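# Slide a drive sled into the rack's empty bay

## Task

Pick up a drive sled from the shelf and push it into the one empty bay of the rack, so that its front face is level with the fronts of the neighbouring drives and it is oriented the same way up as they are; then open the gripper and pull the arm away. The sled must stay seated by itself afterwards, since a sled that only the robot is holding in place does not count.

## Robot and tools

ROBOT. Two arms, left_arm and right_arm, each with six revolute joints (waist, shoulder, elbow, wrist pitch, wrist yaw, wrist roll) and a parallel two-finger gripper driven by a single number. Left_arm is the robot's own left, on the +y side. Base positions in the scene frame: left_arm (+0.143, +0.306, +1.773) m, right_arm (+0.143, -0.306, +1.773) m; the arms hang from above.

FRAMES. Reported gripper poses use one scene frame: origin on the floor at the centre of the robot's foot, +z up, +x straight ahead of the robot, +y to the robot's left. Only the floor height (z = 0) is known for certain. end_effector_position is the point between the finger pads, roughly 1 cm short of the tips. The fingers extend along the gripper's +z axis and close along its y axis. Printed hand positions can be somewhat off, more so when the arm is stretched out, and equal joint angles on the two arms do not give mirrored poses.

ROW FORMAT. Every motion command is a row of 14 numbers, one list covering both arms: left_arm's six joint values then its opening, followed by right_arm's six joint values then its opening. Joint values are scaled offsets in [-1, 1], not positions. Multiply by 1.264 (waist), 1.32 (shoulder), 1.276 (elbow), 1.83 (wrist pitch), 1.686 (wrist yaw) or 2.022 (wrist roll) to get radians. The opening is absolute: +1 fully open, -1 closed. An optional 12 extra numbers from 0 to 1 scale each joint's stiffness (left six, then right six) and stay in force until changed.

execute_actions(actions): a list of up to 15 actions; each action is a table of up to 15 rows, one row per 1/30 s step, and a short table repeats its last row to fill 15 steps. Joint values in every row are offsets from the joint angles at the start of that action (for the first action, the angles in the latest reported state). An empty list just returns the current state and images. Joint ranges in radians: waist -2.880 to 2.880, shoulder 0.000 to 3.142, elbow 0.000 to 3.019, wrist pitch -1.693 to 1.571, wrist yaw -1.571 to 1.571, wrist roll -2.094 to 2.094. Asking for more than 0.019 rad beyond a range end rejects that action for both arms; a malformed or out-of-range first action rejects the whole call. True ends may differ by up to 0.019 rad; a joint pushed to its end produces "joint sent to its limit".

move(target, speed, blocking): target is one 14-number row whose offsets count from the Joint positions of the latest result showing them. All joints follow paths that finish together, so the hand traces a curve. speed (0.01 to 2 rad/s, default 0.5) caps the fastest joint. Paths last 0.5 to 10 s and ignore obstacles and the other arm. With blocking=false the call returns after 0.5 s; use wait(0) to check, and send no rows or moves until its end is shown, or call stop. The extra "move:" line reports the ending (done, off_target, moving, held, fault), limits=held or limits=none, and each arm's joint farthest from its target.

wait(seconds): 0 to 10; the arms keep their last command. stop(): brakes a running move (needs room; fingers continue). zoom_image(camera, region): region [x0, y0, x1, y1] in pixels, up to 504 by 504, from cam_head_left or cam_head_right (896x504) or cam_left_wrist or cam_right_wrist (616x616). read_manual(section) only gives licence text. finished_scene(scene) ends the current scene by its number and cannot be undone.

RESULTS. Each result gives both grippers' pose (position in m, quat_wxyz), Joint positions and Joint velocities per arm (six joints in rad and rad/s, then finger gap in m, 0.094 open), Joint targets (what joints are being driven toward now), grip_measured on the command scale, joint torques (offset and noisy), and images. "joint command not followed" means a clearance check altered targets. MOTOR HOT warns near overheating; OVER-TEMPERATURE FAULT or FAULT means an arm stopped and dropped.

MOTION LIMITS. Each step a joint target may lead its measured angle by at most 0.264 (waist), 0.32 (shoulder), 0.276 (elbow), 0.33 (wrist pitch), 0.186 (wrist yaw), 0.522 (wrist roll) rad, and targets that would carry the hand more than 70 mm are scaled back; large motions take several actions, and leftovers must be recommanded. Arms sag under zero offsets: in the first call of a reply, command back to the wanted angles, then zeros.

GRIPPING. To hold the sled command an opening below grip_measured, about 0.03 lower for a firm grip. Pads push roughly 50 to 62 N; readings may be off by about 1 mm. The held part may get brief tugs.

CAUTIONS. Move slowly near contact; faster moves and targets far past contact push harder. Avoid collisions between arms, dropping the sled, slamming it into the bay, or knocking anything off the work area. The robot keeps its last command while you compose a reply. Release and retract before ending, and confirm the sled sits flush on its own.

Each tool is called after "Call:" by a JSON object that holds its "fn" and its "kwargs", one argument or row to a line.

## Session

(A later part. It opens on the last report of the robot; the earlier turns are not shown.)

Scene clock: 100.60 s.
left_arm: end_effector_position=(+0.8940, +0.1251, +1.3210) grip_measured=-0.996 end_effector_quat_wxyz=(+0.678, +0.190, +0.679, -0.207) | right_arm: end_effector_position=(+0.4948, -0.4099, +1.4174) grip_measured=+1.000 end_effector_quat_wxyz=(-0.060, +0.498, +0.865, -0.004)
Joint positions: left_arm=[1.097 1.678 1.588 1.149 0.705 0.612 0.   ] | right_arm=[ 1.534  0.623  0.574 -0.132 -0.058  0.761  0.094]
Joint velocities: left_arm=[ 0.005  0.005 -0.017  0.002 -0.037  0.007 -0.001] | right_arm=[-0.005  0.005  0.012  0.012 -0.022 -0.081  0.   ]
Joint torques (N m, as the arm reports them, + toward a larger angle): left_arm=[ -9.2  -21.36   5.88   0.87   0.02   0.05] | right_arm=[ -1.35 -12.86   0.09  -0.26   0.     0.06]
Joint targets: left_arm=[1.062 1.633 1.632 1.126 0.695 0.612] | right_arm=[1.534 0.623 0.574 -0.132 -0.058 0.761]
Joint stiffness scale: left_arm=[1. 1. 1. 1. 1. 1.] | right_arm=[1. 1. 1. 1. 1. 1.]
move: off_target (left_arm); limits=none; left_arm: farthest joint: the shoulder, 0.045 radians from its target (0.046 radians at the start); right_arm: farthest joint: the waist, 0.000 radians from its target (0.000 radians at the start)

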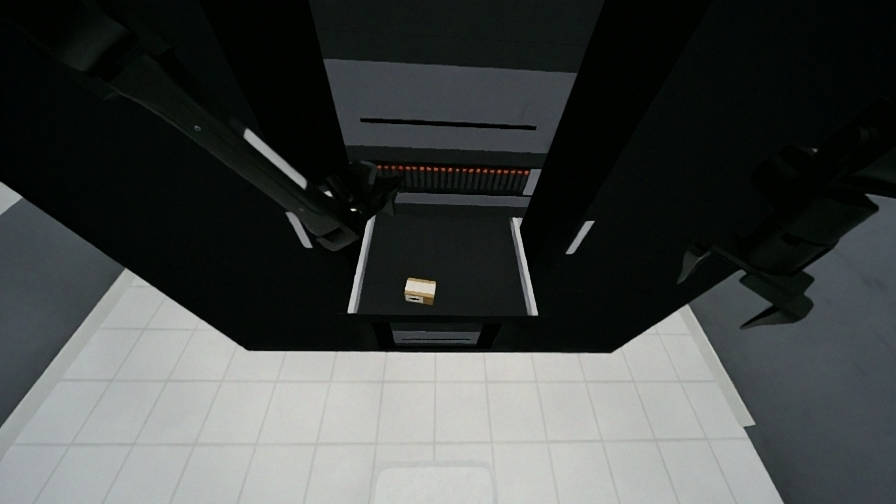

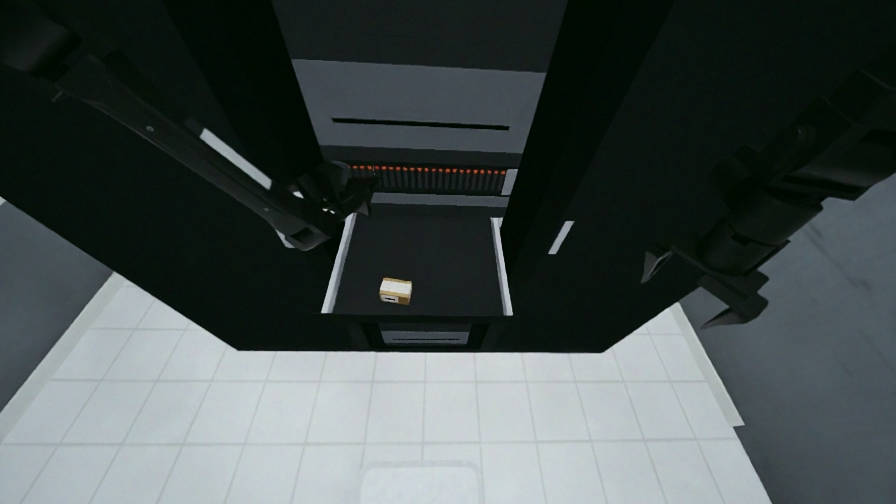

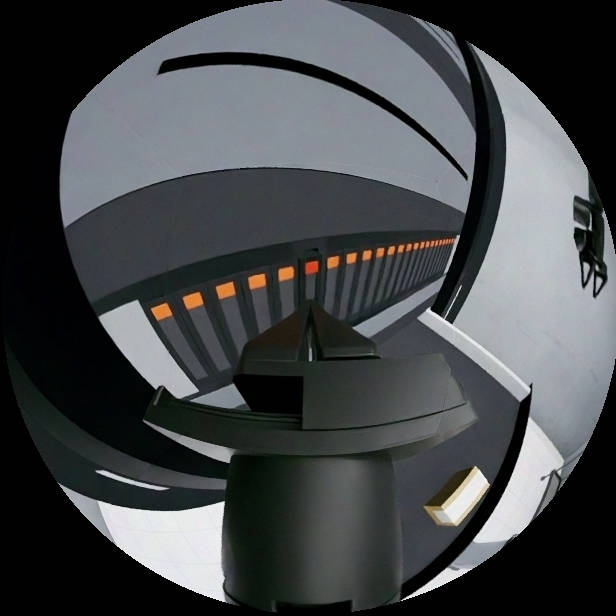

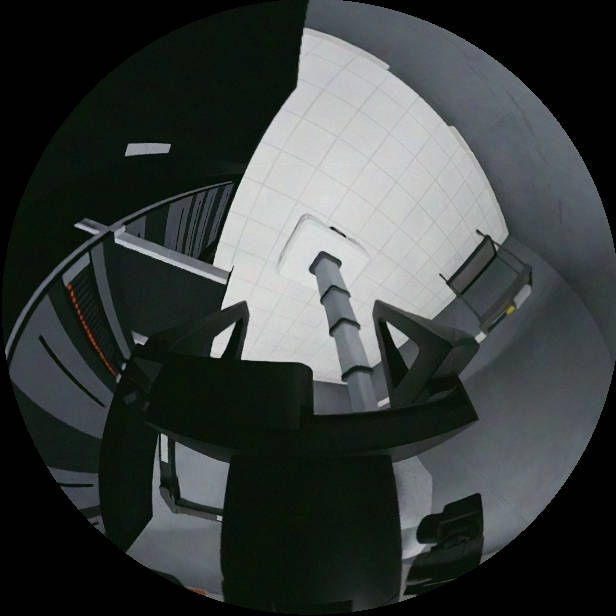

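A little proud; push harder.

Call:
{"fn": "move", "kwargs": {
  "target": [-0.035,-0.08,0.07,0.005,-0.035,0,-1,0,0,0,0,0,0,1],
  "speed": 0.1
}}

Call:
{"fn": "zoom_image", "kwargs": {
  "camera": "cam_left_wrist",
  "region": [240,220,400,340]
}}

Call:
{"fn": "move", "kwargs": {
  "target": [0,0,-0.3,0.2,0,0,-1,0,0,0,0,0,0,1]
}}

Call:
{"fn": "zoom_image", "kwargs": {
  "camera": "cam_head_left",
  "region": [360,150,440,200]
}}

Scene clock: 104.20 s.
left_arm: end_effector_position=(+0.8946, +0.1263, +1.3197) grip_measured=-0.996 end_effector_quat_wxyz=(+0.676, +0.187, +0.683, -0.203) | right_arm: end_effector_position=(+0.4948, -0.4099, +1.4174) grip_measured=+1.000 end_effector_quat_wxyz=(-0.060, +0.498, +0.865, -0.004)
Joint positions: left_arm=[1.097 1.678 1.587 1.149 0.693 0.612 0.   ] | right_arm=[ 1.534  0.623  0.574 -0.132 -0.058  0.761  0.094]
Joint velocities: left_arm=[-0.005  0.005 -0.002  0.012  0.007  0.007  0.   ] | right_arm=[-0.005  0.005 -0.002 -0.002 -0.037 -0.007  0.   ]
Joint torques (N m, as the arm reports them, + toward a larger angle): left_arm=[ -8.53 -22.79   6.59   2.01  -0.64   0.04] | right_arm=[ -1.37 -12.9    0.16  -0.29   0.01   0.09]
Joint targets: left_arm=[1.071 1.617 1.639 1.154 0.666 0.612] | right_arm=[1.534 0.623 0.574 -0.132 -0.058 0.761]
Joint stiffness scale: left_arm=[1. 1. 1. 1. 1. 1.] | right_arm=[1. 1. 1. 1. 1. 1.]
move: off_target (left_arm); limits=none; left_arm: farthest joint: the shoulder, 0.105 radians from its target (0.105 radians at the start); right_arm: farthest joint: the waist, 0.000 radians from its target (0.000 radians at the start)

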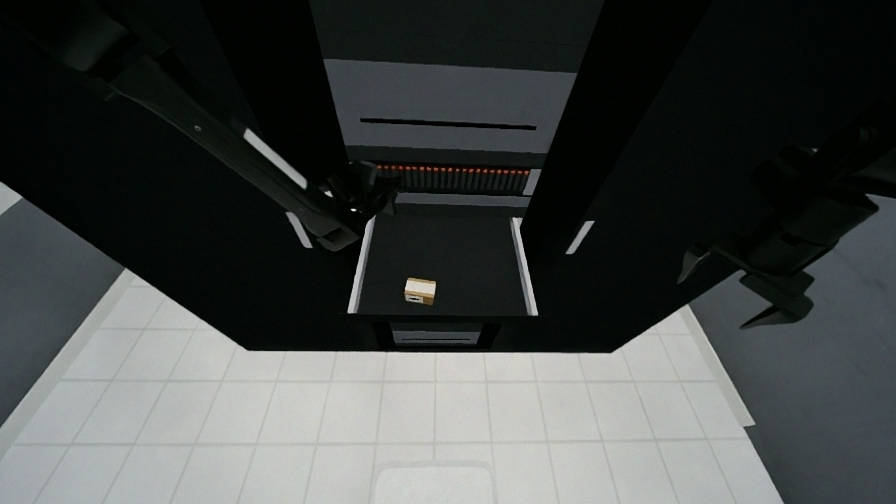

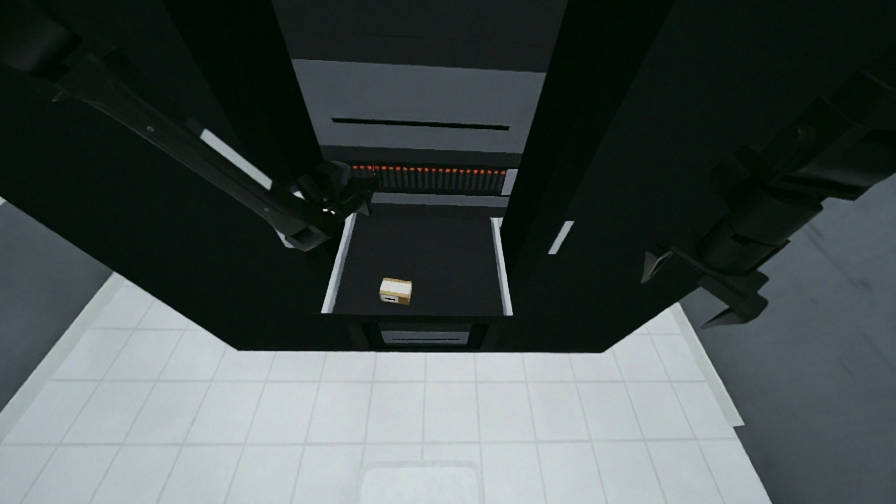

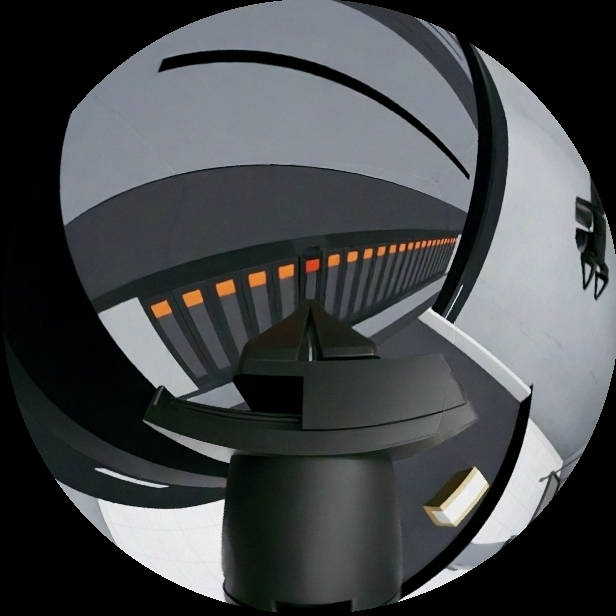

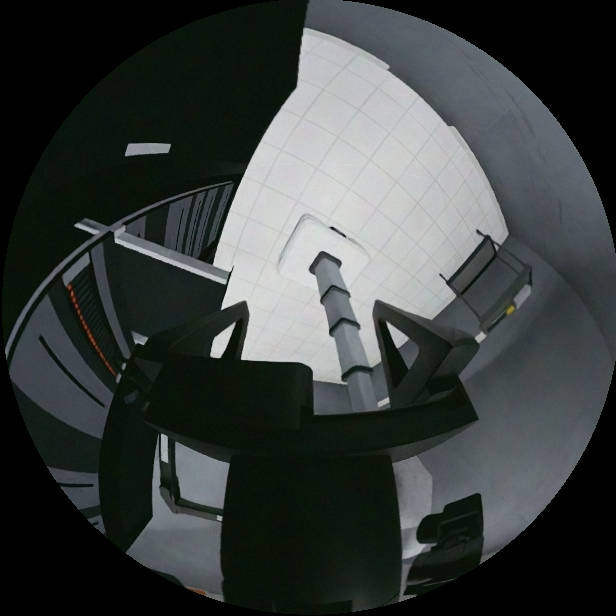

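Region (240, 220, 400, 340) of cam_left_wrist's 616x616 image, scaled by 3.150, with more detail than that image has; it fills the top 378 rows of this view, and the rest is white.

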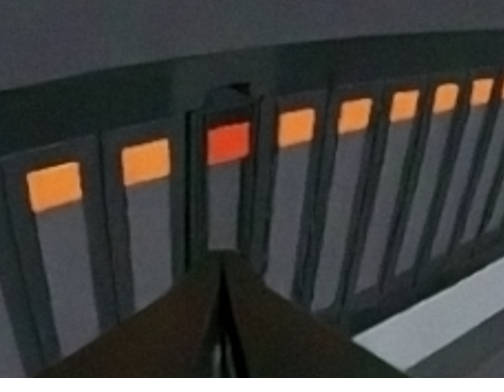

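Scene clock: 105.43 s.
left_arm: end_effector_position=(+0.7522, +0.1024, +1.3409) grip_measured=-0.996 end_effector_quat_wxyz=(+0.665, +0.187, +0.690, -0.213) | right_arm: end_effector_position=(+0.4948, -0.4099, +1.4174) grip_measured=+1.000 end_effector_quat_wxyz=(-0.060, +0.498, +0.865, -0.004)
Joint positions: left_arm=[1.097 1.678 1.207 1.495 0.693 0.612 0.   ] | right_arm=[ 1.534  0.623  0.574 -0.132 -0.058  0.761  0.094]
Joint velocities: left_arm=[-0.005 -0.005  0.002 -0.012 -0.007 -0.051 -0.001] | right_arm=[ 0.005  0.005 -0.012 -0.017  0.051  0.022  0.   ]
Joint torques (N m, as the arm reports them, + toward a larger angle): left_arm=[ -6.2  -14.26  -2.26   2.49   0.41   0.04] | right_arm=[ -1.18 -12.98   0.24  -0.24   0.01   0.07]
Joint targets: left_arm=[1.097 1.678 1.204 1.515 0.693 0.612] | right_arm=[1.534 0.623 0.574 -0.132 -0.058 0.761]
Joint stiffness scale: left_arm=[1. 1. 1. 1. 1. 1.] | right_arm=[1. 1. 1. 1. 1. 1.]
move: done; limits=none; left_arm: farthest joint: the wrist pitch, 0.020 radians from its target (0.366 radians at the start); right_arm: farthest joint: the waist, 0.000 radians from its target (0.000 radians at the start)

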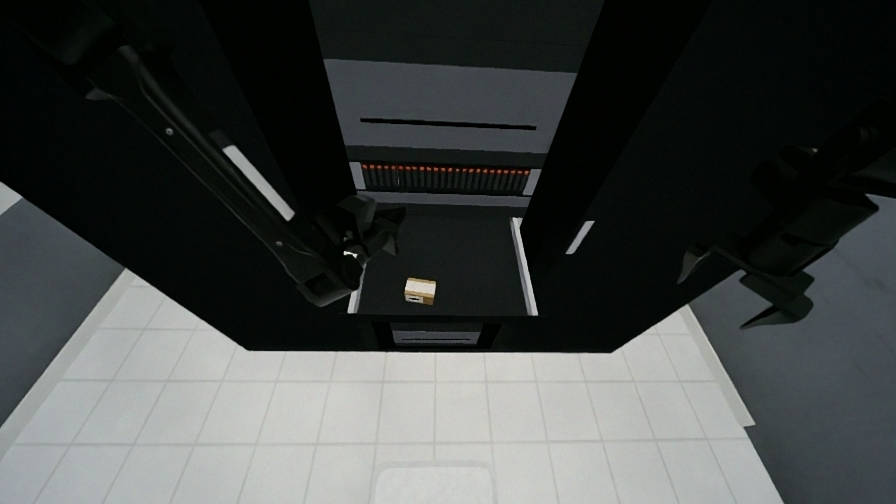

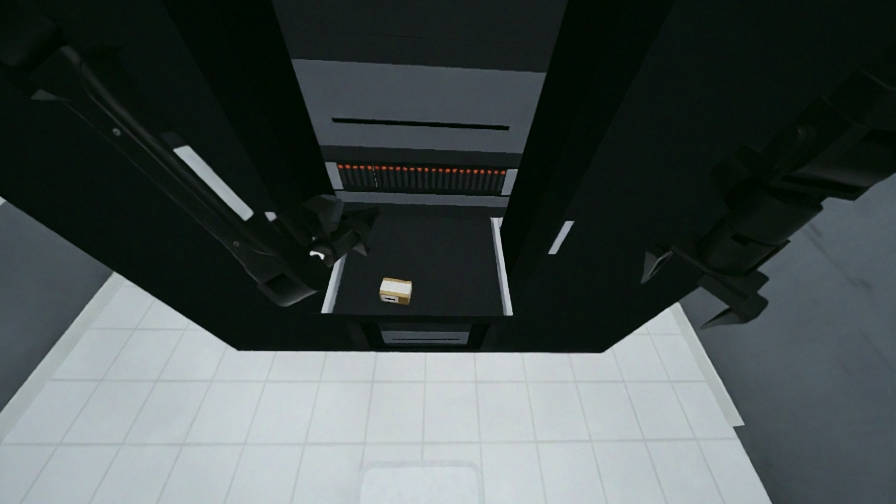

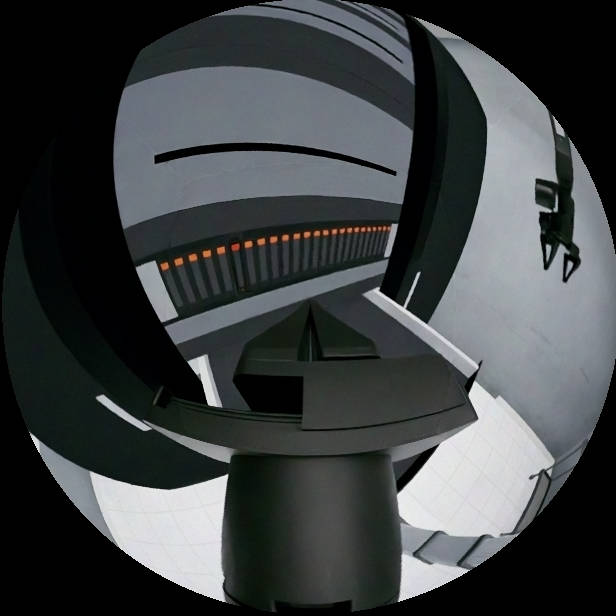

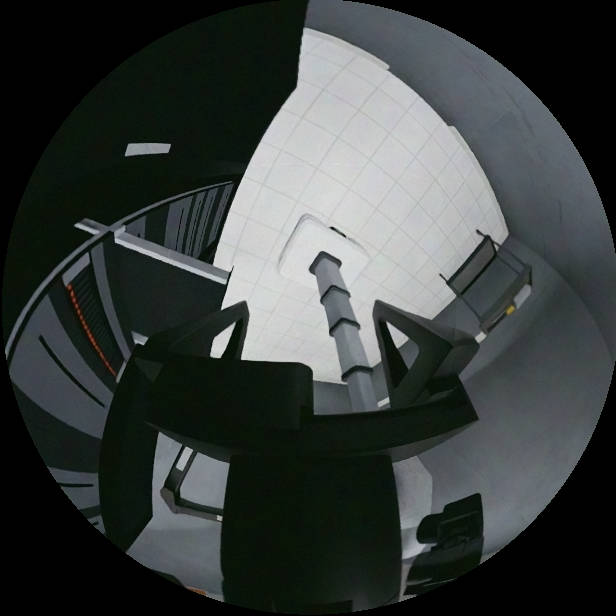

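Region (360, 150, 440, 200) of cam_head_left's 896x504 image, scaled by 6.300, with more detail than that image has; it fills the top 315 rows of this view, and the rest is white.

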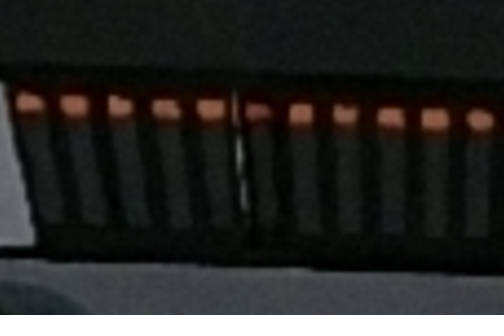

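Call:
{"fn": "finished_scene", "kwargs": {
  "scene": 1
}}

The scene is finished: the task was done.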